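## Task

Get the yellow supplement bottle and the small water bottle into the room of arm1 and arm2, both upright and away from the wall opening. The black supplement bottle must finish upright on top of the furniture it currently sits on. A tray carrying items rolls along one lane on its own, and an empty tray returns along the other. Failure if the yellow supplement bottle, the small water bottle or the black supplement bottle contacts a roller lane while no gripper holds it. Anything the robot alone keeps in position at the end does not count. Finally release everything and move the arms away.

## Robot and tools

Setup. Four identical i2rt Big YAM arms, named arm1, arm2, arm3 and arm4, share a physics scene split by a wall with an opening. arm1 and arm2 work in one room, arm3 and arm4 in the other. Two roller lanes run through the wall: a loaded tray travels by itself down one, and an empty tray comes back down the other. Each arm has six revolute joints, a two-finger gripper and a wrist camera that, with joints 1 and 6 at 0 and the hand level and forward, rides on top of the hand looking at the fingertips. Reach is about 1.0 m from the joint1 axis. Fixed room cameras: cam_arm1_arm2 and cam_arm3_arm4; wrist cameras: arm1_cam_wrist, arm2_cam_wrist, arm3_cam_wrist, arm4_cam_wrist.

Frames. One shared scene frame, origin on the floor, +z up. The hand point is midway between fingertips; its z axis runs along the fingers and the fingers close along its y axis. Hand poses depend on each arm's foot pose, which is never printed. All commands, however, are joint-space.

execute_actions. Argument actions is a list holding one action or none (empty list = just report state and images). An action is an object keyed by robot name; each robot entry has a joints object with any of joint1_rad, joint2_rad, joint3_rad, joint4_rad, joint5_rad, joint6_rad (radians) and gripper_m (metres). These are absolute targets, not offsets, given separately per robot by name. Ranges and done-tolerances: joint1_rad -2.879 to 2.879 (±0.045), rotation about the foot, positive counter-clockwise from above, 0 means the arm extends the way its foot faces; joint2_rad 0 to 3.141 (±0.14), shoulder, 0 has the upper arm pointing back roughly level, increasing raises then swings it forward; joint3_rad 0 to 3.019 (±0.09), elbow, 0 folded, positive opens; joint4_rad -1.692 to 1.57 (±0.055), hand pitch, positive tips fingers up; joint5_rad -1.57 to 1.57 (±0.03), sideways swing, positive to the arm's right; joint6_rad -2.094 to 2.094 (±0.035), roll, positive clockwise seen from behind the hand; gripper_m 0 to 0.093 (±0.003), fingertip gap. Grip force is roughly 50 to 62 N per pad, lower on some grippers. Optional cameras: list of camera names, or "all"; omitted/null means all, [] means none. An unknown key, name or out-of-range value rejects the whole call and nothing moves. All motions in an action begin together; joints move at different speeds, so the hand can sweep a wide path between postures. Joints or robots you omit may keep pushing to earlier targets.

wait: seconds, 0 to 10; commands nothing, lets the scene run, returns state and images. zoom_image: camera plus region [x0, y0, x1, y1] in pixels, top-left origin, at most 504 by 504, on that camera's latest full image. read_manual: section "licences" only, no motion. finished_scene: scene, the integer of the scene you are closing; irreversible, reports success and gives the next task. Replying with no tool call ends everything.

Result lines. joint_positions gives current joints (gripper_m is the sum of the two finger slides). joint_status tells how each commanded motion ended: done, off_target (resting away from target, possibly still pushing), contact_stop or time_out (target dropped, holds where it stopped; a time_out joint may keep a nearby target within 0.375, 0.375, 0.113, 0.225, 0.075, 0.3 rad for joints 1-6 and keep pushing), not_followed (a self/inter-arm collision check withheld targets; it may retry them on later actions; the gripper target still runs). on_its_own lists uncommanded behaviour; its held at value is a target, not a position. Joint torques are per arm joint, offset, scaled and noisy, nonzero even in free air. MOTOR HOT appears from 85 °C; at 100 °C an OVER-TEMPERATURE FAULT drops that arm until cool and joint_status shows limit_stop_at_motor_heat; resend targets afterward. A stop reported in a result cancels the remaining execute_actions, wait and finished_scene calls in that reply.

Cautions. The arms do not stop on contact and can push hard; to relieve a stalled joint, command its reported position. Tiny target changes may not move a joint. A loaded joint sags. The collision check can be late and ignores fingers, gripper housings and wrist cameras, so arms can still collide; a hard squeeze between robots fails and ends the run. Nothing reports robot-robot contact. Objects touching robots do not count. Avoid drops, slips, slams, knocking things onto the floor or out of the work area, and letting listed items rest on a lane unheld. Objects may occasionally get a small push. Robots do not coordinate; the simulation keeps running while you think, holding the last command. Finish with items upright and released, arms moved away.

Each tool is called by a JSON object that holds its "name" and its "arguments".

## Session

I'll start by looking at the current state and all camera images.

{"name": "execute_actions", "arguments": {"actions": []}}

Scene clock: 0.00 s.
Joint torques (N m, as the arm reports them, + toward a larger angle): no reading
arm1.joint_positions: joint1_rad=+0.567 joint2_rad=+0.527 joint3_rad=+1.573 joint4_rad=-1.594 joint5_rad=+0.123 joint6_rad=+0.656 gripper_m=+0.094
arm1.joint_status: not commanded
arm1.hand: x=-1.2156 y=-0.4732 z=+1.4765 quat_wxyz=(-0.144, +0.550, -0.677, -0.468) (m; scene frame)
arm2.joint_positions: joint1_rad=+0.443 joint2_rad=+0.630 joint3_rad=+1.428 joint4_rad=-1.570 joint5_rad=-0.087 joint6_rad=+0.556 gripper_m=+0.094
arm2.joint_status: not commanded
arm2.hand: x=-1.5783 y=+0.2228 z=+1.3723 quat_wxyz=(-0.324, -0.032, -0.917, -0.230) (m; scene frame)
arm3.joint_positions: joint1_rad=-0.197 joint2_rad=+0.380 joint3_rad=+1.586 joint4_rad=-1.319 joint5_rad=-0.281 joint6_rad=-0.354 gripper_m=+0.095
arm3.joint_status: not commanded
arm3.hand: x=+1.1466 y=-0.5262 z=+1.5802 quat_wxyz=(-0.523, +0.620, -0.409, -0.418) (m; scene frame)
arm4.joint_positions: joint1_rad=-0.160 joint2_rad=+0.493 joint3_rad=+1.430 joint4_rad=-1.331 joint5_rad=+0.182 joint6_rad=+0.447 gripper_m=+0.094
arm4.joint_status: not commanded
arm4.hand: x=+1.5961 y=+0.1928 z=+1.5005 quat_wxyz=(-0.006, +0.769, -0.309, -0.560) (m; scene frame)
pictures: arm1_cam_wrist, arm2_cam_wrist, arm3_cam_wrist, arm4_cam_wrist, cam_arm1_arm2, cam_arm3_arm4
Images, in order (width x height): arm1_cam_wrist 616x616, arm2_cam_wrist 616x616, arm3_cam_wrist 616x616, arm4_cam_wrist 616x616, cam_arm1_arm2 504x504, cam_arm3_arm4 504x504.

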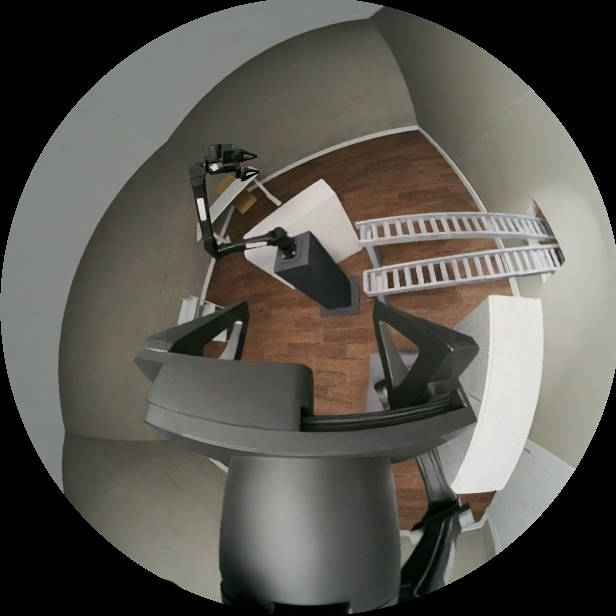

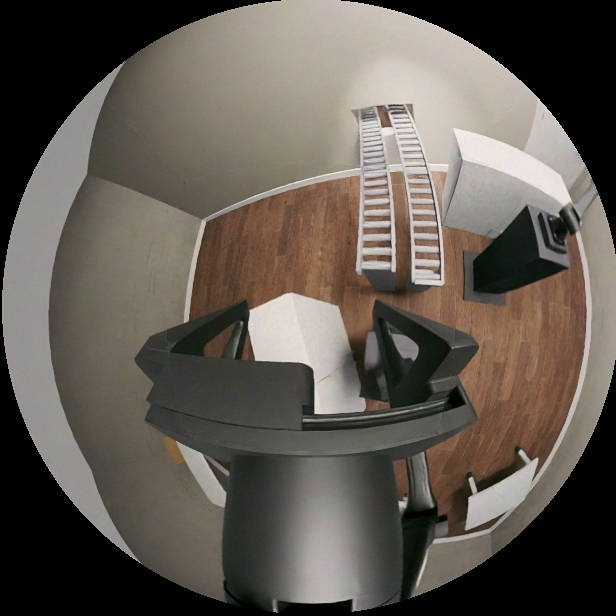

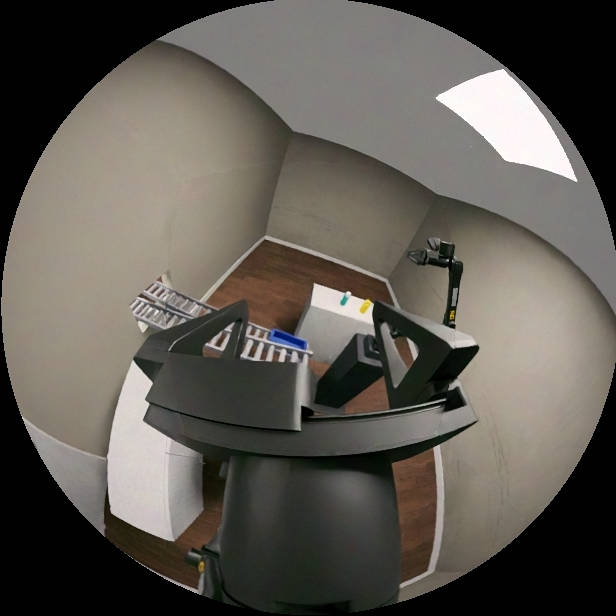

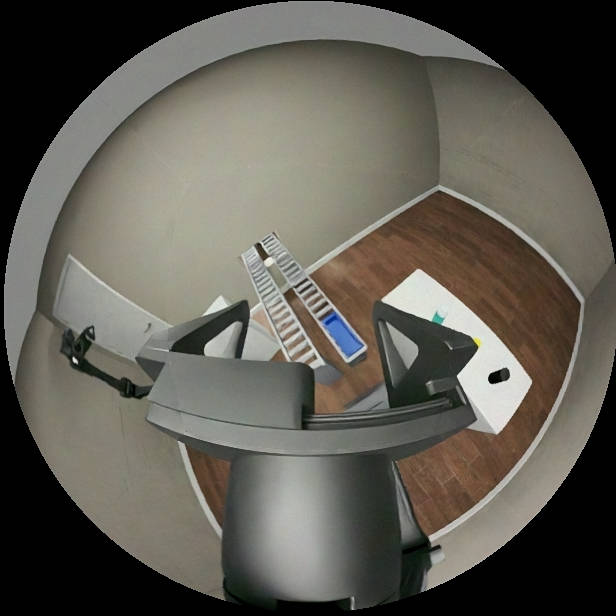

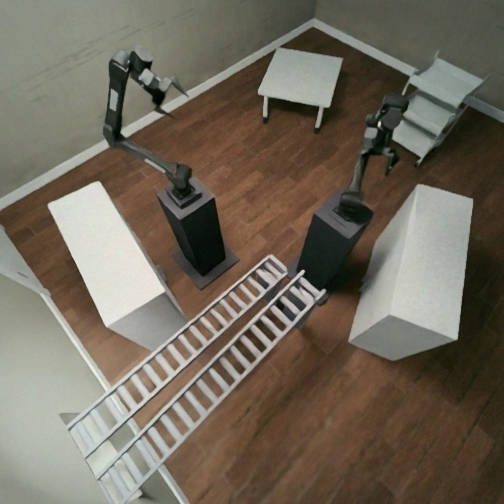

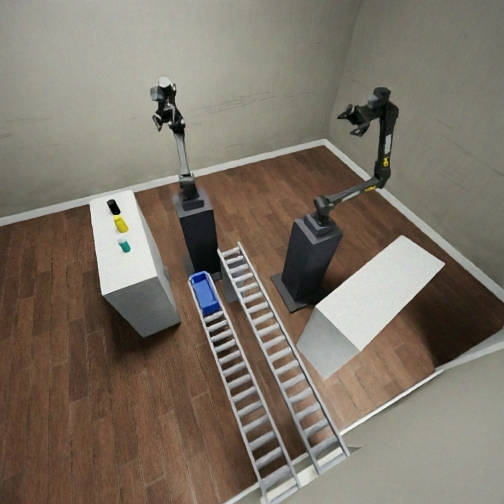

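{"name": "zoom_image", "arguments": {"camera": "cam_arm3_arm4", "region": [70, 170, 290, 390]}}

{"name": "zoom_image", "arguments": {"camera": "arm4_cam_wrist", "region": [220, 210, 560, 450]}}

{"name": "zoom_image", "arguments": {"camera": "cam_arm1_arm2", "region": [40, 160, 400, 504]}}

{"name": "zoom_image", "arguments": {"camera": "arm3_cam_wrist", "region": [110, 250, 420, 420]}}

Region (70, 170, 290, 390) of cam_arm3_arm4's 504x504 image, scaled by 2.291, with more detail than that image has.

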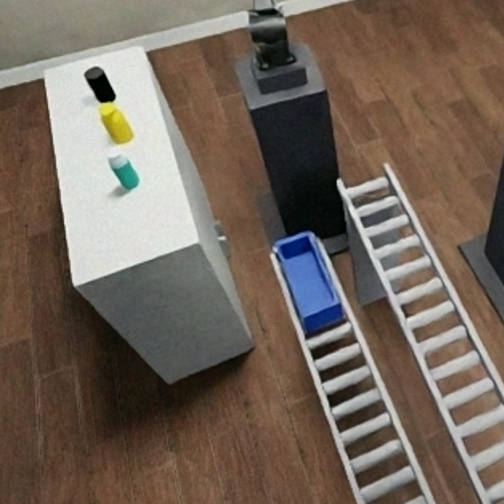

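Region (220, 210, 560, 450) of arm4_cam_wrist's 616x616 image, scaled by 1.482, with more detail than that image has; it fills the top 356 rows of this view, and the rest is white.

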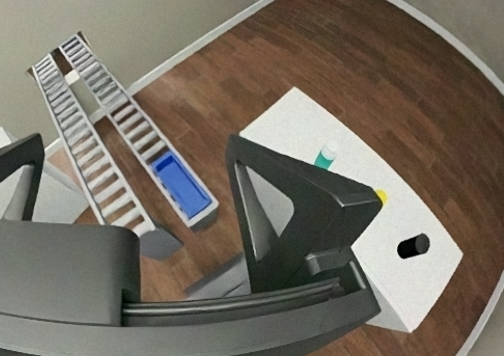

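Region (40, 160, 400, 504) of cam_arm1_arm2's 504x504 image, scaled by 1.400, with more detail than that image has; it fills the top 482 rows of this view, and the rest is white.

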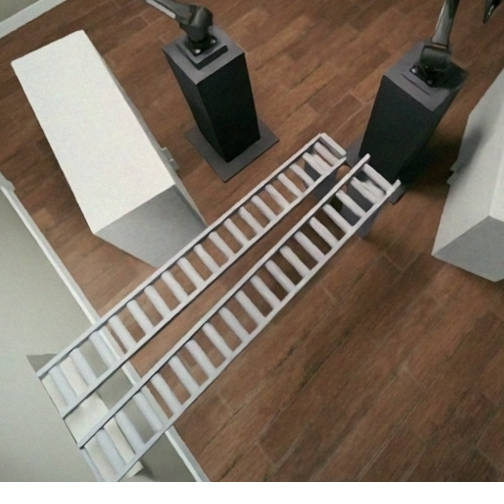

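Region (110, 250, 420, 420) of arm3_cam_wrist's 616x616 image, scaled by 1.626, with more detail than that image has; it fills the top 276 rows of this view, and the rest is white.

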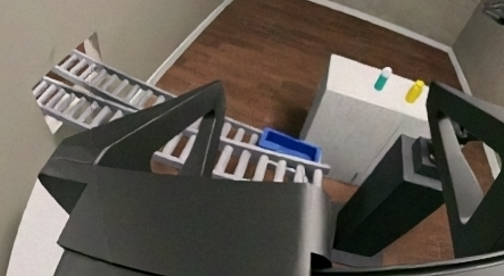

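{"name": "execute_actions", "arguments": {"actions": [{"arm4": {"joints": {"joint1_rad": -1.3, "joint2_rad": 1.646, "joint3_rad": 1.627, "joint4_rad": -1.552, "joint5_rad": 0, "joint6_rad": 0}}, "arm3": {"joints": {"joint1_rad": 0.0, "joint2_rad": 1.646, "joint3_rad": 1.627, "joint4_rad": -1.552, "joint5_rad": 0, "joint6_rad": 0}}, "arm1": {"joints": {"joint1_rad": 0.1, "joint2_rad": 1.646, "joint3_rad": 1.627, "joint4_rad": -1.552, "joint5_rad": 0, "joint6_rad": 0}}}]}}

Scene clock: 113.77 s.
Joint torques (N m, as the arm reports them, + toward a larger angle): arm1=[  0.44 -13.97  11.76   0.9   -0.1   -0.25] | arm2=[-0.51  1.65  7.76  1.48 -0.03 -0.09] | arm3=[ -0.41 -14.91  11.71  -0.31   0.15   0.05] | arm4=[ -0.29 -13.03   9.63  -0.1    0.03  -0.14]
arm1.joint_positions: joint1_rad=+0.100 joint2_rad=+1.649 joint3_rad=+1.612 joint4_rad=-1.554 joint5_rad=+0.003 joint6_rad=+0.013 gripper_m=+0.094
arm1.joint_status: all done
arm1.hand: x=-1.1982 y=-0.1031 z=+1.1337 quat_wxyz=(+0.010, +0.722, -0.692, +0.009) (m; scene frame)
arm2.joint_positions: joint1_rad=+0.443 joint2_rad=+0.630 joint3_rad=+1.428 joint4_rad=-1.570 joint5_rad=-0.087 joint6_rad=+0.556 gripper_m=+0.094
arm2.joint_status: not commanded
arm2.hand: x=-1.5783 y=+0.2228 z=+1.3723 quat_wxyz=(-0.324, -0.032, -0.917, -0.230) (m; scene frame)
arm3.joint_positions: joint1_rad=-0.003 joint2_rad=+1.648 joint3_rad=+1.604 joint4_rad=-1.542 joint5_rad=-0.003 joint6_rad=-0.010 gripper_m=+0.095
arm3.joint_status: all done
arm3.hand: x=+1.1754 y=-0.1047 z=+1.1590 quat_wxyz=(+0.007, +0.711, -0.703, -0.001) (m; scene frame)
arm4.joint_positions: joint1_rad=-1.303 joint2_rad=+1.652 joint3_rad=+1.606 joint4_rad=-1.535 joint5_rad=+0.001 joint6_rad=+0.011 gripper_m=+0.094
arm4.joint_status: all done
arm4.hand: x=+1.6416 y=+0.6153 z=+1.1563 quat_wxyz=(+0.003, +0.781, -0.624, +0.002) (m; scene frame)
pictures: arm1_cam_wrist, arm2_cam_wrist, arm3_cam_wrist, arm4_cam_wrist, cam_arm1_arm2, cam_arm3_arm4
Images, in order (width x height): arm1_cam_wrist 616x616, arm2_cam_wrist 616x616, arm3_cam_wrist 616x616, arm4_cam_wrist 616x616, cam_arm1_arm2 504x504, cam_arm3_arm4 504x504.

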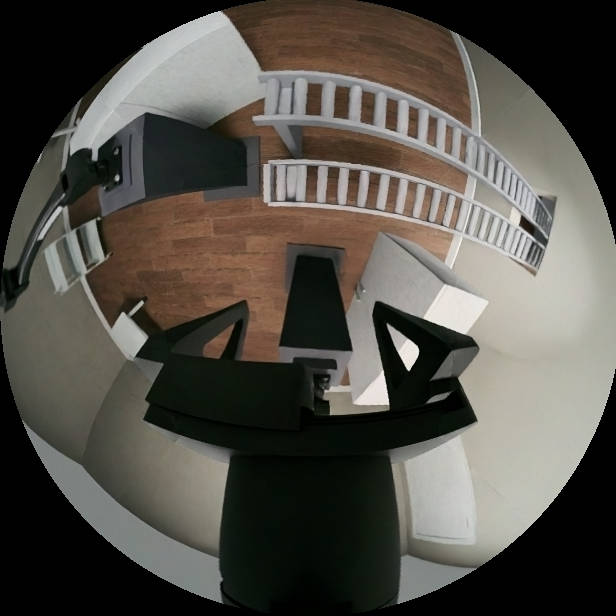

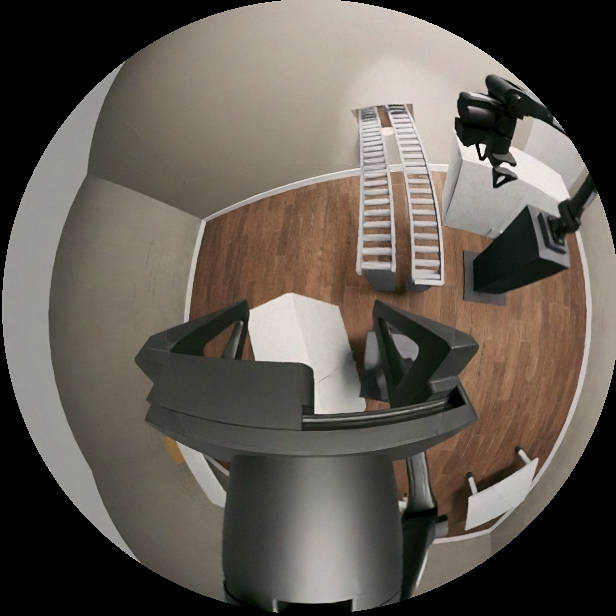

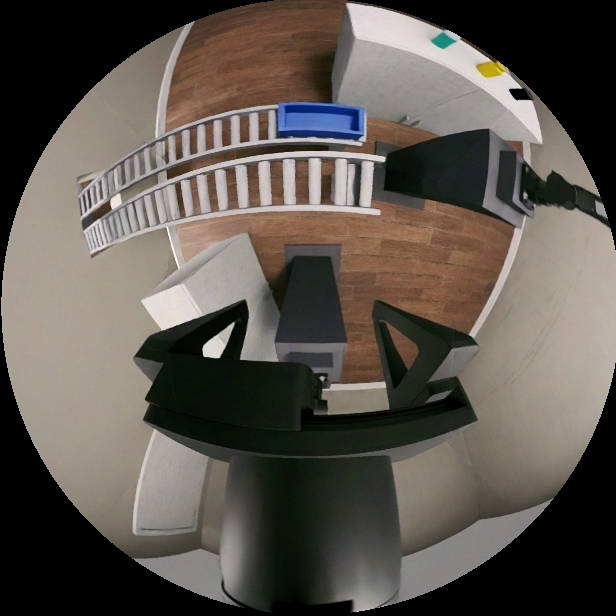

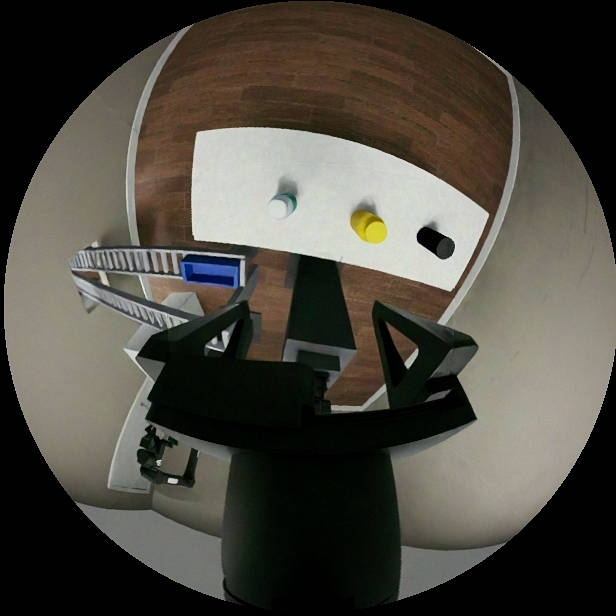

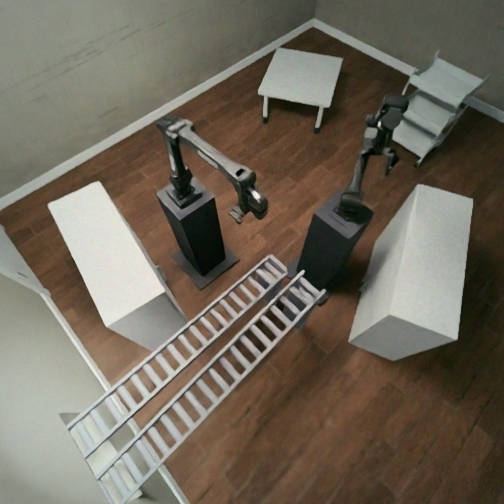

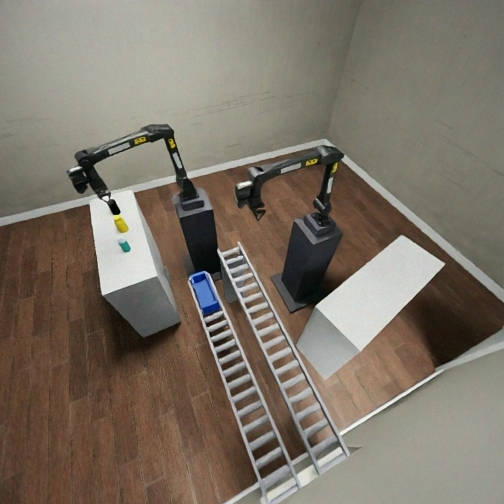

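{"name": "zoom_image", "arguments": {"camera": "arm4_cam_wrist", "region": [170, 110, 510, 320]}}

{"name": "zoom_image", "arguments": {"camera": "arm3_cam_wrist", "region": [200, 70, 440, 310]}}

{"name": "zoom_image", "arguments": {"camera": "arm3_cam_wrist", "region": [50, 120, 210, 280]}}

{"name": "zoom_image", "arguments": {"camera": "arm1_cam_wrist", "region": [220, 50, 580, 300]}}

Region (170, 110, 510, 320) of arm4_cam_wrist's 616x616 image, scaled by 1.482, with more detail than that image has; it fills the top 311 rows of this view, and the rest is white.

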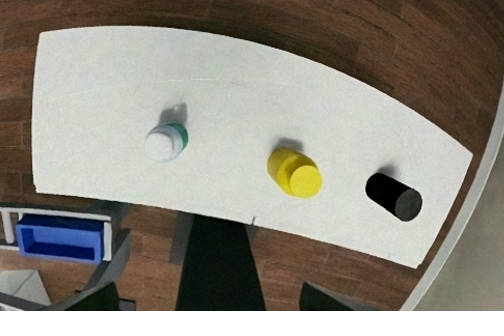

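Region (200, 70, 440, 310) of arm3_cam_wrist's 616x616 image, scaled by 2.100, with more detail than that image has.

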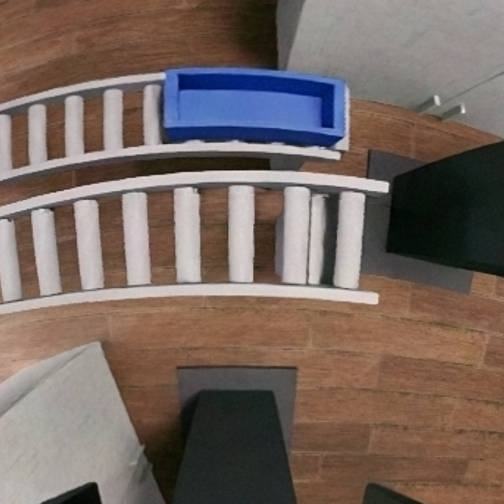

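Region (50, 120, 210, 280) of arm3_cam_wrist's 616x616 image, scaled by 3.150, with more detail than that image has.

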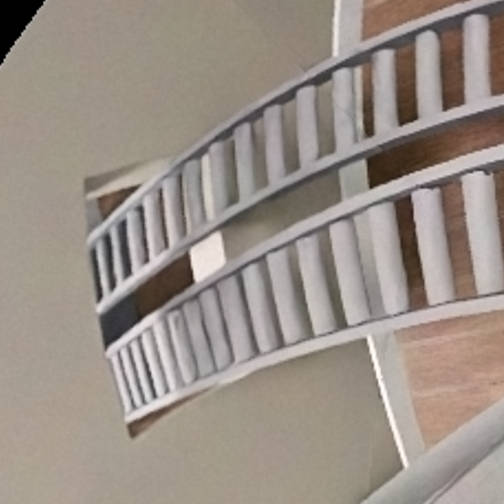

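Region (220, 50, 580, 300) of arm1_cam_wrist's 616x616 image, scaled by 1.400, with more detail than that image has; it fills the top 350 rows of this view, and the rest is white.

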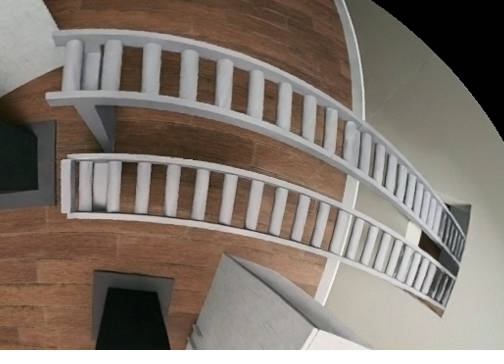

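{"name": "zoom_image", "arguments": {"camera": "arm2_cam_wrist", "region": [320, 70, 460, 210]}}

{"name": "zoom_image", "arguments": {"camera": "arm4_cam_wrist", "region": [50, 210, 290, 360]}}

Region (320, 70, 460, 210) of arm2_cam_wrist's 616x616 image, scaled by 3.600, with more detail than that image has.

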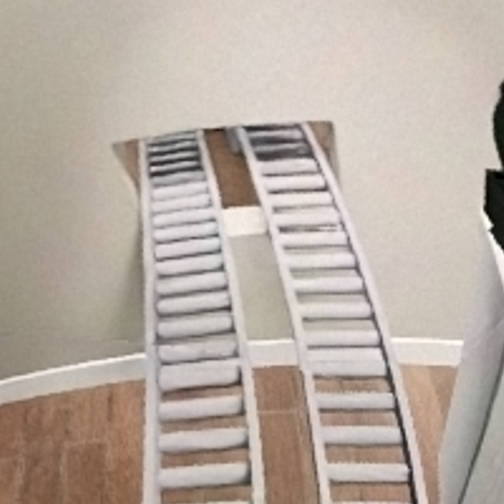

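Region (50, 210, 290, 360) of arm4_cam_wrist's 616x616 image, scaled by 2.100, with more detail than that image has; it fills the top 315 rows of this view, and the rest is white.

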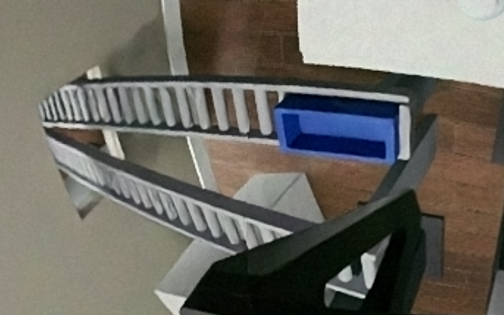

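{"name": "execute_actions", "arguments": {"actions": [{"arm4": {"joints": {"joint1_rad": -0.221, "joint2_rad": 2.075, "joint3_rad": 1.39, "joint4_rad": -0.87, "joint5_rad": 0, "joint6_rad": -0.257}}, "arm3": {"joints": {"joint1_rad": 0.0, "joint2_rad": 1.804, "joint3_rad": 1.262, "joint4_rad": -1.015, "joint5_rad": 0, "joint6_rad": 0}}}], "cameras": ["arm3_cam_wrist", "arm4_cam_wrist", "cam_arm3_arm4"]}}

Scene clock: 235.53 s.
Joint torques (N m, as the arm reports them, + toward a larger angle): arm1=[  0.3  -13.93  11.73   0.91  -0.11  -0.23] | arm2=[ 0.12  2.55  7.77  1.4  -0.05 -0.03] | arm3=[ -0.04 -17.37  10.21   0.47   0.15   0.07] | arm4=[ -0.86 -15.57   7.57   0.9    0.11  -0.17]
arm1.joint_positions: joint1_rad=+0.100 joint2_rad=+1.649 joint3_rad=+1.612 joint4_rad=-1.554 joint5_rad=+0.003 joint6_rad=+0.013 gripper_m=+0.094
arm1.joint_status: not commanded
arm1.hand: x=-1.1982 y=-0.1031 z=+1.1337 quat_wxyz=(+0.010, +0.722, -0.691, +0.009) (m; scene frame)
arm2.joint_positions: joint1_rad=+0.443 joint2_rad=+0.630 joint3_rad=+1.428 joint4_rad=-1.570 joint5_rad=-0.087 joint6_rad=+0.556 gripper_m=+0.094
arm2.joint_status: not commanded
arm2.hand: x=-1.5783 y=+0.2228 z=+1.3723 quat_wxyz=(-0.324, -0.032, -0.917, -0.230) (m; scene frame)
arm3.joint_positions: joint1_rad=-0.003 joint2_rad=+1.832 joint3_rad=+1.238 joint4_rad=-1.027 joint5_rad=-0.002 joint6_rad=-0.010 gripper_m=+0.095
arm3.joint_status: all done
arm3.hand: x=+1.1737 y=-0.1107 z=+0.9378 quat_wxyz=(+0.020, +0.711, -0.703, +0.012) (m; scene frame)
arm4.joint_positions: joint1_rad=-0.218 joint2_rad=+2.065 joint3_rad=+1.378 joint4_rad=-0.885 joint5_rad=-0.002 joint6_rad=-0.247 gripper_m=+0.094
arm4.joint_status: all done
arm4.hand: x=+1.2167 y=+0.2688 z=+0.8613 quat_wxyz=(+0.000, +1.000, -0.002, -0.001) (m; scene frame)
pictures: arm3_cam_wrist, arm4_cam_wrist, cam_arm3_arm4
Images, in order (width x height): arm3_cam_wrist 616x616, arm4_cam_wrist 616x616, cam_arm3_arm4 504x504.

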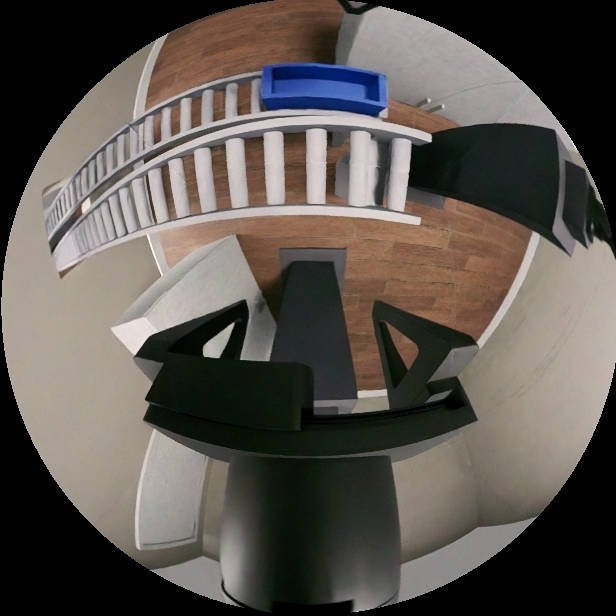

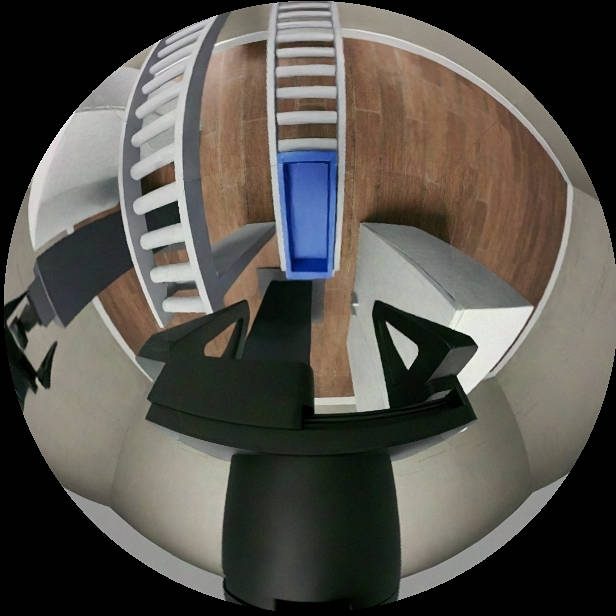

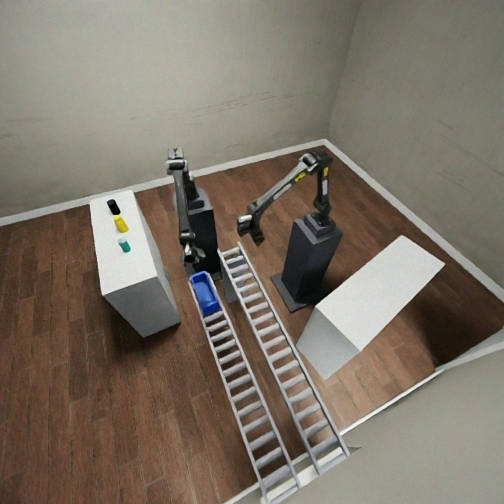

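{"name": "zoom_image", "arguments": {"camera": "arm4_cam_wrist", "region": [230, 130, 400, 300]}}

{"name": "zoom_image", "arguments": {"camera": "arm3_cam_wrist", "region": [220, 40, 450, 270]}}

Region (230, 130, 400, 300) of arm4_cam_wrist's 616x616 image, scaled by 2.965, with more detail than that image has.

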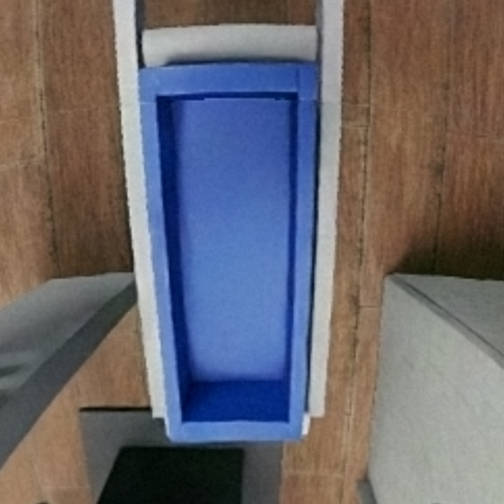

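Region (220, 40, 450, 270) of arm3_cam_wrist's 616x616 image, scaled by 2.191, with more detail than that image has.

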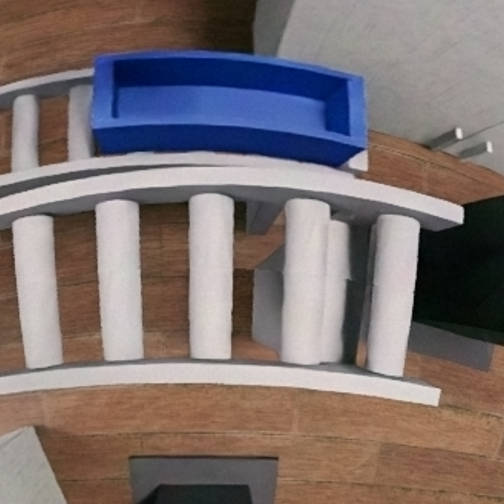

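{"name": "execute_actions", "arguments": {"actions": [{"arm4": {"joints": {"joint1_rad": -0.312, "joint2_rad": 2.605, "joint3_rad": 1.54, "joint4_rad": -0.48, "joint5_rad": 0, "joint6_rad": -0.355, "gripper_m": 0.07}}, "arm3": {"joints": {"joint1_rad": 0.284, "joint2_rad": 1.83, "joint3_rad": 1.06, "joint4_rad": 0.57, "joint5_rad": 0, "joint6_rad": 0, "gripper_m": 0.0}}}], "cameras": ["arm3_cam_wrist", "arm4_cam_wrist", "cam_arm3_arm4"]}}

Scene clock: 331.87 s.
Joint torques (N m, as the arm reports them, + toward a larger angle): arm1=[  0.36 -13.92  11.77   0.91  -0.1   -0.23] | arm2=[-0.61  2.39  7.54  1.55 -0.07 -0.15] | arm3=[ -0.02 -15.72  10.3    2.4    0.07   0.  ] | arm4=[ -0.11 -18.39   5.51   1.03   0.07  -0.16]
arm1.joint_positions: joint1_rad=+0.100 joint2_rad=+1.649 joint3_rad=+1.612 joint4_rad=-1.554 joint5_rad=+0.003 joint6_rad=+0.013 gripper_m=+0.094
arm1.joint_status: not commanded
arm1.hand: x=-1.1982 y=-0.1031 z=+1.1337 quat_wxyz=(+0.010, +0.722, -0.691, +0.009) (m; scene frame)
arm2.joint_positions: joint1_rad=+0.443 joint2_rad=+0.630 joint3_rad=+1.428 joint4_rad=-1.570 joint5_rad=-0.087 joint6_rad=+0.556 gripper_m=+0.094
arm2.joint_status: not commanded
arm2.hand: x=-1.5783 y=+0.2228 z=+1.3723 quat_wxyz=(-0.324, -0.032, -0.917, -0.230) (m; scene frame)
arm3.joint_positions: joint1_rad=+0.285 joint2_rad=+1.832 joint3_rad=+1.044 joint4_rad=+0.549 joint5_rad=-0.001 joint6_rad=-0.008 gripper_m=+0.001
arm3.joint_status: all done
arm3.hand: x=+0.9780 y=+0.0640 z=+1.0703 quat_wxyz=(-0.371, +0.630, -0.468, -0.498) (m; scene frame)
arm4.joint_positions: joint1_rad=-0.315 joint2_rad=+2.602 joint3_rad=+1.522 joint4_rad=-0.495 joint5_rad=+0.000 joint6_rad=-0.344 gripper_m=+0.070
arm4.joint_status: all done
arm4.hand: x=+1.2281 y=+0.3227 z=+0.6018 quat_wxyz=(+0.000, +1.000, -0.002, +0.000) (m; scene frame)
pictures: arm3_cam_wrist, arm4_cam_wrist, cam_arm3_arm4
Images, in order (width x height): arm3_cam_wrist 616x616, arm4_cam_wrist 616x616, cam_arm3_arm4 504x504.

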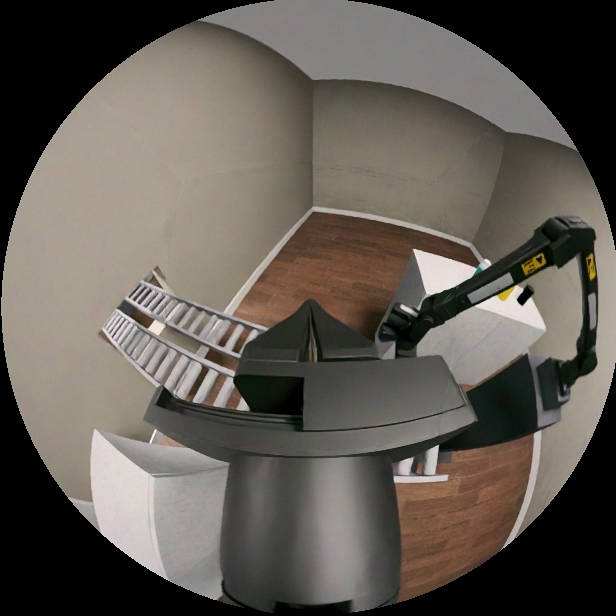

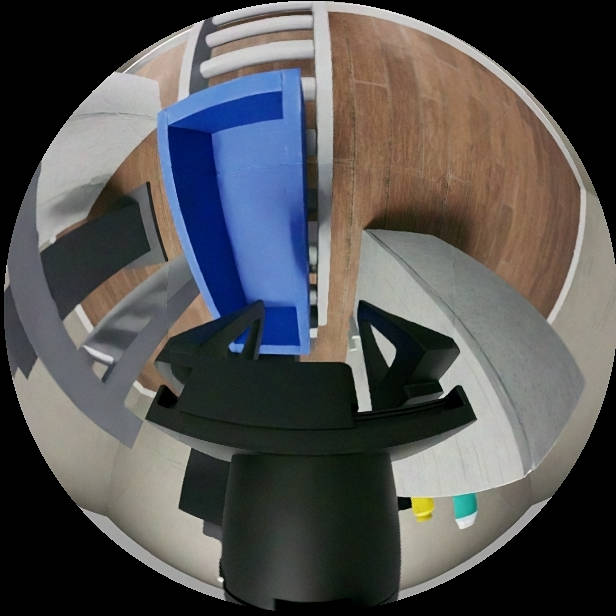

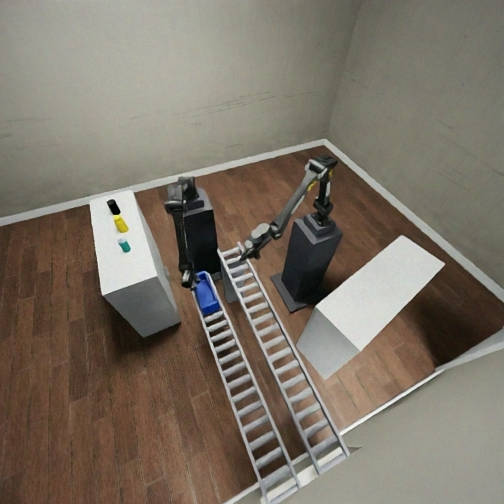

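{"name": "zoom_image", "arguments": {"camera": "arm4_cam_wrist", "region": [140, 50, 460, 370]}}

{"name": "zoom_image", "arguments": {"camera": "cam_arm3_arm4", "region": [140, 210, 280, 350]}}

Region (140, 50, 460, 370) of arm4_cam_wrist's 616x616 image, scaled by 1.575, with more detail than that image has.

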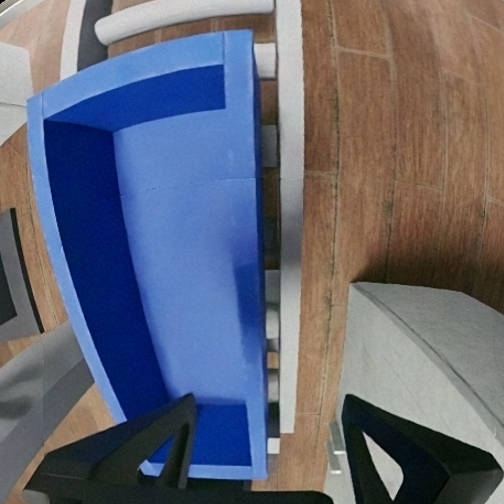

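Region (140, 210, 280, 350) of cam_arm3_arm4's 504x504 image, scaled by 3.600, with more detail than that image has.

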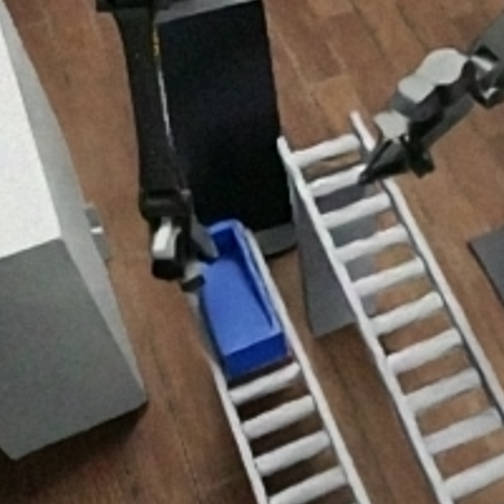

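{"name": "execute_actions", "arguments": {"actions": [{"arm4": {"joints": {"joint1_rad": -0.287, "joint2_rad": 2.744, "joint3_rad": 1.626, "joint4_rad": -0.425, "joint5_rad": 0, "joint6_rad": -0.315}}, "arm3": {"joints": {"joint1_rad": 0.284, "joint2_rad": 2.29, "joint3_rad": 1.06, "joint4_rad": 0.585}}}], "cameras": ["arm3_cam_wrist", "arm4_cam_wrist", "cam_arm3_arm4"]}}

Scene clock: 376.53 s.
Joint torques (N m, as the arm reports them, + toward a larger angle): arm1=[  0.31 -13.94  11.76   0.89  -0.1   -0.23] | arm2=[-0.4   2.6   7.81  1.56 -0.06 -0.04] | arm3=[ -0.86 -19.48   5.91   1.39   0.06   0.03] | arm4=[ -0.72 -18.22   4.43   1.04   0.07   0.06]
arm1.joint_positions: joint1_rad=+0.100 joint2_rad=+1.649 joint3_rad=+1.612 joint4_rad=-1.554 joint5_rad=+0.003 joint6_rad=+0.013 gripper_m=+0.094
arm1.joint_status: not commanded
arm1.hand: x=-1.1982 y=-0.1031 z=+1.1337 quat_wxyz=(+0.010, +0.722, -0.691, +0.009) (m; scene frame)
arm2.joint_positions: joint1_rad=+0.443 joint2_rad=+0.630 joint3_rad=+1.428 joint4_rad=-1.570 joint5_rad=-0.087 joint6_rad=+0.556 gripper_m=+0.094
arm2.joint_status: not commanded
arm2.hand: x=-1.5783 y=+0.2228 z=+1.3723 quat_wxyz=(-0.324, -0.032, -0.917, -0.230) (m; scene frame)
arm3.joint_positions: joint1_rad=+0.285 joint2_rad=+2.316 joint3_rad=+1.043 joint4_rad=+0.578 joint5_rad=-0.001 joint6_rad=-0.008 gripper_m=+0.001
arm3.joint_status: all done
arm3.hand: x=+0.9936 y=+0.0044 z=+0.7604 quat_wxyz=(-0.254, +0.726, -0.539, -0.344) (m; scene frame)
arm4.joint_positions: joint1_rad=-0.287 joint2_rad=+2.741 joint3_rad=+1.621 joint4_rad=-0.435 joint5_rad=+0.000 joint6_rad=-0.326 gripper_m=+0.070
arm4.joint_status: all done
arm4.hand: x=+1.2165 y=+0.3104 z=+0.5437 quat_wxyz=(-0.003, +1.000, +0.002, -0.009) (m; scene frame)
pictures: arm3_cam_wrist, arm4_cam_wrist, cam_arm3_arm4
Images, in order (width x height): arm3_cam_wrist 616x616, arm4_cam_wrist 616x616, cam_arm3_arm4 504x504.

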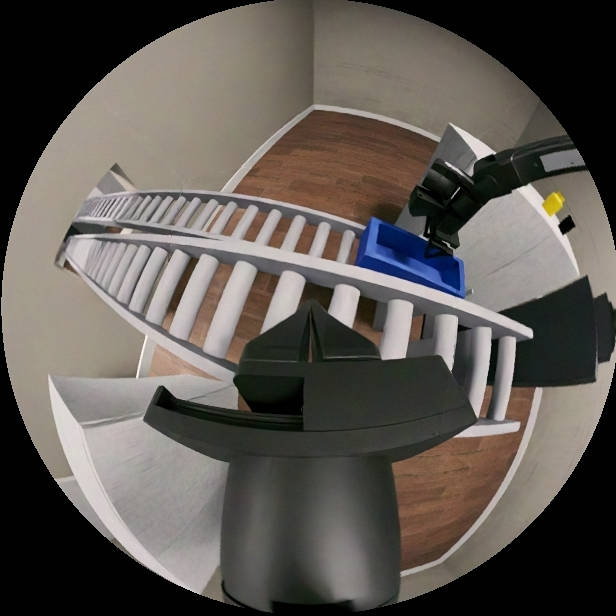

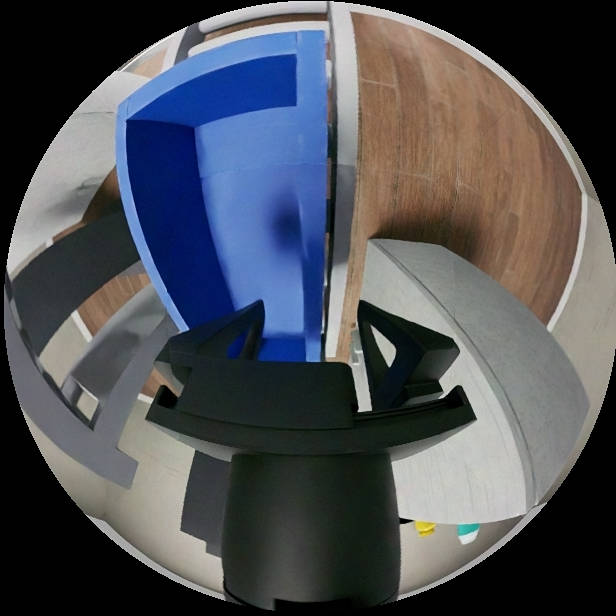

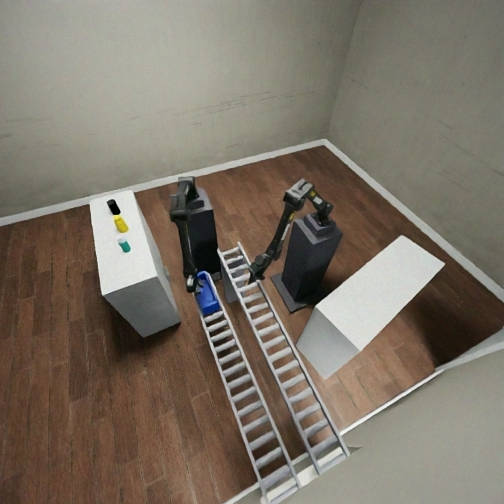

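{"name": "zoom_image", "arguments": {"camera": "arm3_cam_wrist", "region": [340, 150, 500, 310]}}

{"name": "zoom_image", "arguments": {"camera": "arm4_cam_wrist", "region": [220, 200, 400, 380]}}

{"name": "zoom_image", "arguments": {"camera": "cam_arm3_arm4", "region": [160, 230, 290, 340]}}

Region (340, 150, 500, 310) of arm3_cam_wrist's 616x616 image, scaled by 3.150, with more detail than that image has.

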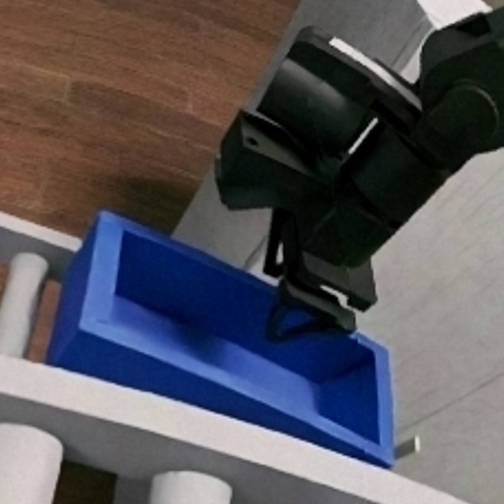

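Region (220, 200, 400, 380) of arm4_cam_wrist's 616x616 image, scaled by 2.800, with more detail than that image has.

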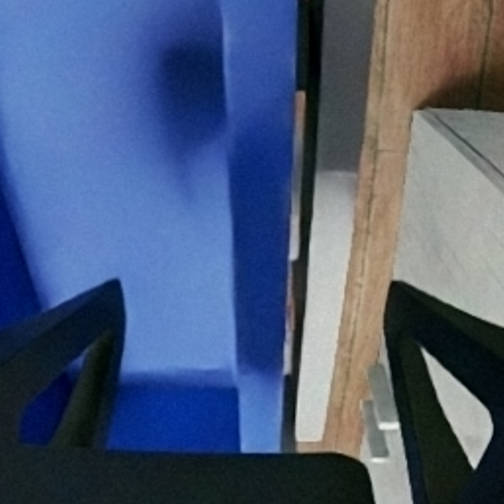

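Region (160, 230, 290, 340) of cam_arm3_arm4's 504x504 image, scaled by 3.877, with more detail than that image has; it fills the top 426 rows of this view, and the rest is white.

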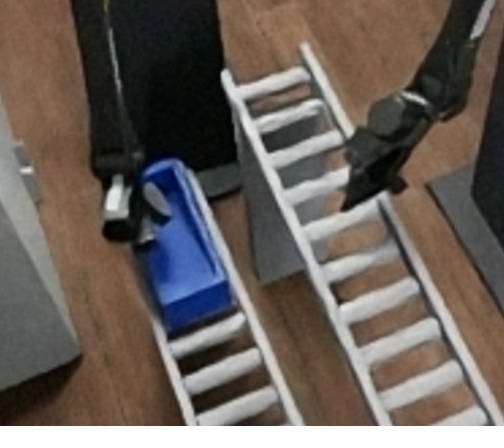

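{"name": "execute_actions", "arguments": {"actions": [{"arm4": {"joints": {"joint1_rad": -0.268, "joint2_rad": 2.86, "joint3_rad": 1.757, "joint4_rad": -0.355, "joint5_rad": 0, "joint6_rad": -0.295}}, "arm3": {"joints": {"joint1_rad": 0.284, "joint2_rad": 2.465, "joint3_rad": 1.14, "joint4_rad": 0.675}}}], "cameras": ["arm3_cam_wrist", "arm4_cam_wrist", "cam_arm3_arm4"]}}

Scene clock: 414.23 s.
Joint torques (N m, as the arm reports them, + toward a larger angle): arm1=[  0.37 -13.91  11.8    0.9   -0.1   -0.23] | arm2=[-0.63  1.97  7.59  1.36 -0.09 -0.07] | arm3=[ -0.49 -17.98   4.87   1.99   0.11   0.03] | arm4=[  0.81 -18.13   5.53   1.14   0.03   0.1 ]
arm1.joint_positions: joint1_rad=+0.100 joint2_rad=+1.649 joint3_rad=+1.612 joint4_rad=-1.554 joint5_rad=+0.003 joint6_rad=+0.013 gripper_m=+0.094
arm1.joint_status: not commanded
arm1.hand: x=-1.1982 y=-0.1031 z=+1.1337 quat_wxyz=(+0.010, +0.722, -0.691, +0.009) (m; scene frame)
arm2.joint_positions: joint1_rad=+0.443 joint2_rad=+0.630 joint3_rad=+1.428 joint4_rad=-1.570 joint5_rad=-0.087 joint6_rad=+0.556 gripper_m=+0.094
arm2.joint_status: not commanded
arm2.hand: x=-1.5783 y=+0.2228 z=+1.3723 quat_wxyz=(-0.324, -0.032, -0.917, -0.230) (m; scene frame)
arm3.joint_positions: joint1_rad=+0.285 joint2_rad=+2.466 joint3_rad=+1.132 joint4_rad=+0.662 joint5_rad=-0.001 joint6_rad=-0.008 gripper_m=+0.001
arm3.joint_status: all done
arm3.hand: x=+0.9896 y=+0.0167 z=+0.7108 quat_wxyz=(-0.261, +0.722, -0.535, -0.352) (m; scene frame)
arm4.joint_positions: joint1_rad=-0.271 joint2_rad=+2.846 joint3_rad=+1.737 joint4_rad=-0.369 joint5_rad=+0.000 joint6_rad=-0.306 gripper_m=+0.070
arm4.joint_status: all done
arm4.hand: x=+1.1850 y=+0.3108 z=+0.5070 quat_wxyz=(-0.015, +0.999, +0.000, -0.046) (m; scene frame)
pictures: arm3_cam_wrist, arm4_cam_wrist, cam_arm3_arm4
Images, in order (width x height): arm3_cam_wrist 616x616, arm4_cam_wrist 616x616, cam_arm3_arm4 504x504.

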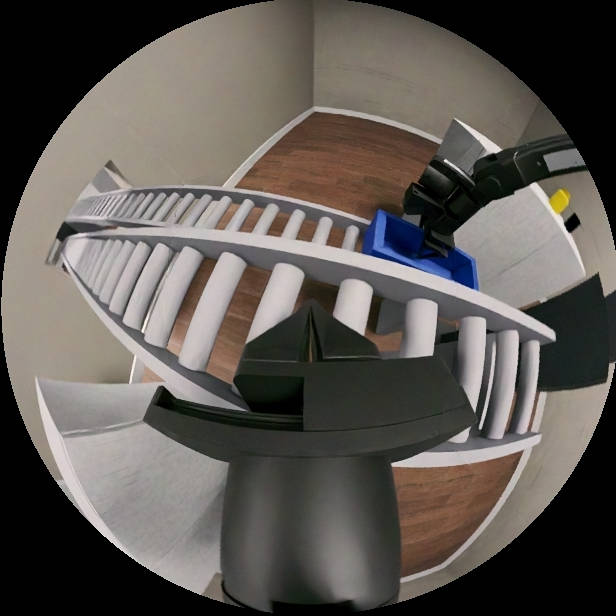

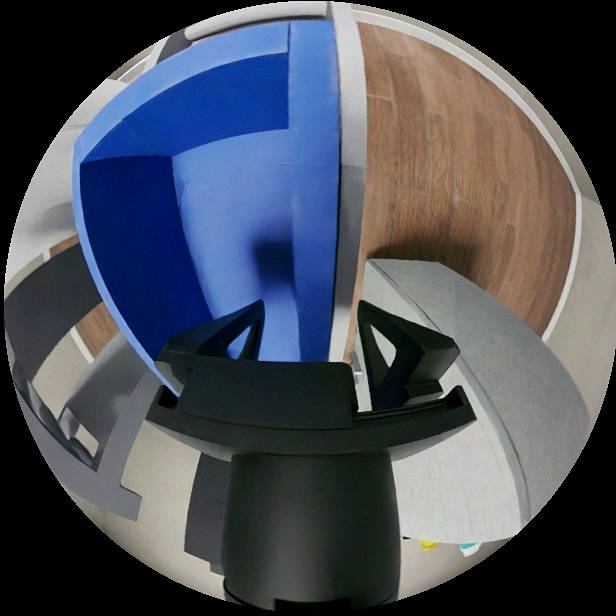

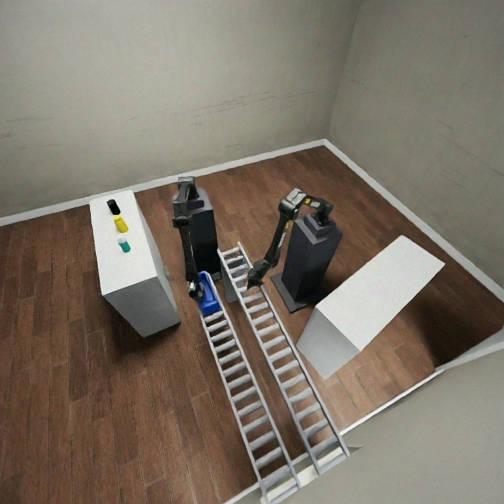

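{"name": "execute_actions", "arguments": {"actions": [{"arm4": {"joints": {"gripper_m": 0.0}}, "arm3": {"joints": {"joint2_rad": 2.505}}}], "cameras": ["arm3_cam_wrist", "arm4_cam_wrist"]}}

Scene clock: 422.47 s.
Joint torques (N m, as the arm reports them, + toward a larger angle): arm1=[  0.48 -13.96  11.76   0.9   -0.09  -0.23] | arm2=[-0.53  2.06  7.49  1.49 -0.07 -0.06] | arm3=[ -1.04 -15.95   4.5    1.86   0.09   0.06] | arm4=[  0.18 -18.51   5.39   1.02   0.19   0.05]
arm1.joint_positions: joint1_rad=+0.100 joint2_rad=+1.649 joint3_rad=+1.612 joint4_rad=-1.554 joint5_rad=+0.003 joint6_rad=+0.013 gripper_m=+0.094
arm1.joint_status: not commanded
arm1.hand: x=-1.1982 y=-0.1031 z=+1.1337 quat_wxyz=(+0.010, +0.722, -0.691, +0.009) (m; scene frame)
arm2.joint_positions: joint1_rad=+0.443 joint2_rad=+0.630 joint3_rad=+1.428 joint4_rad=-1.570 joint5_rad=-0.087 joint6_rad=+0.556 gripper_m=+0.094
arm2.joint_status: not commanded
arm2.hand: x=-1.5783 y=+0.2228 z=+1.3723 quat_wxyz=(-0.324, -0.032, -0.917, -0.230) (m; scene frame)
arm3.joint_positions: joint1_rad=+0.285 joint2_rad=+2.484 joint3_rad=+1.132 joint4_rad=+0.662 joint5_rad=-0.001 joint6_rad=-0.008 gripper_m=+0.001
arm3.joint_status: all done
arm3.hand: x=+0.9914 y=+0.0105 z=+0.6992 quat_wxyz=(-0.256, +0.725, -0.538, -0.345) (m; scene frame)
arm4.joint_positions: joint1_rad=-0.271 joint2_rad=+2.846 joint3_rad=+1.738 joint4_rad=-0.369 joint5_rad=-0.003 joint6_rad=-0.305 gripper_m=+0.011
arm4.joint_status: gripper_m off_target (ended at +0.011, target +0.000)
arm4.hand: x=+1.1847 y=+0.3104 z=+0.5071 quat_wxyz=(-0.014, +0.999, +0.000, -0.047) (m; scene frame)
pictures: arm3_cam_wrist, arm4_cam_wrist
Images, in order (width x height): arm3_cam_wrist 616x616, arm4_cam_wrist 616x616.

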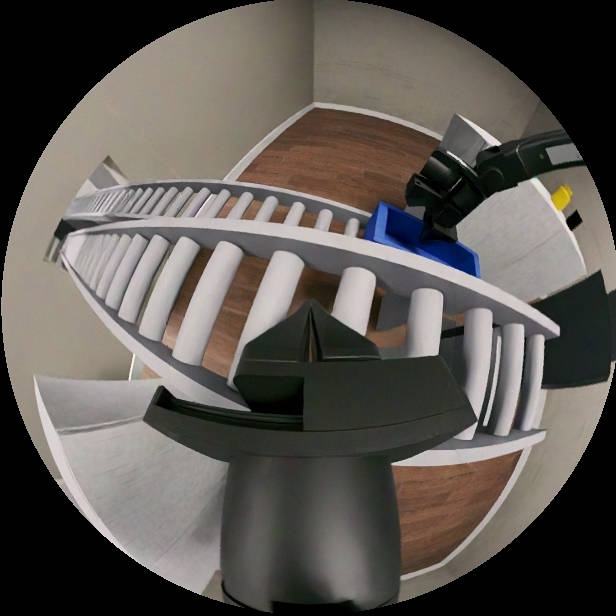

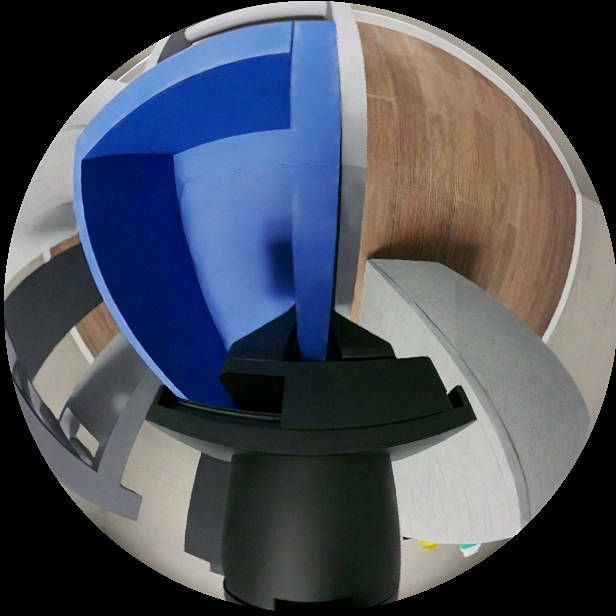

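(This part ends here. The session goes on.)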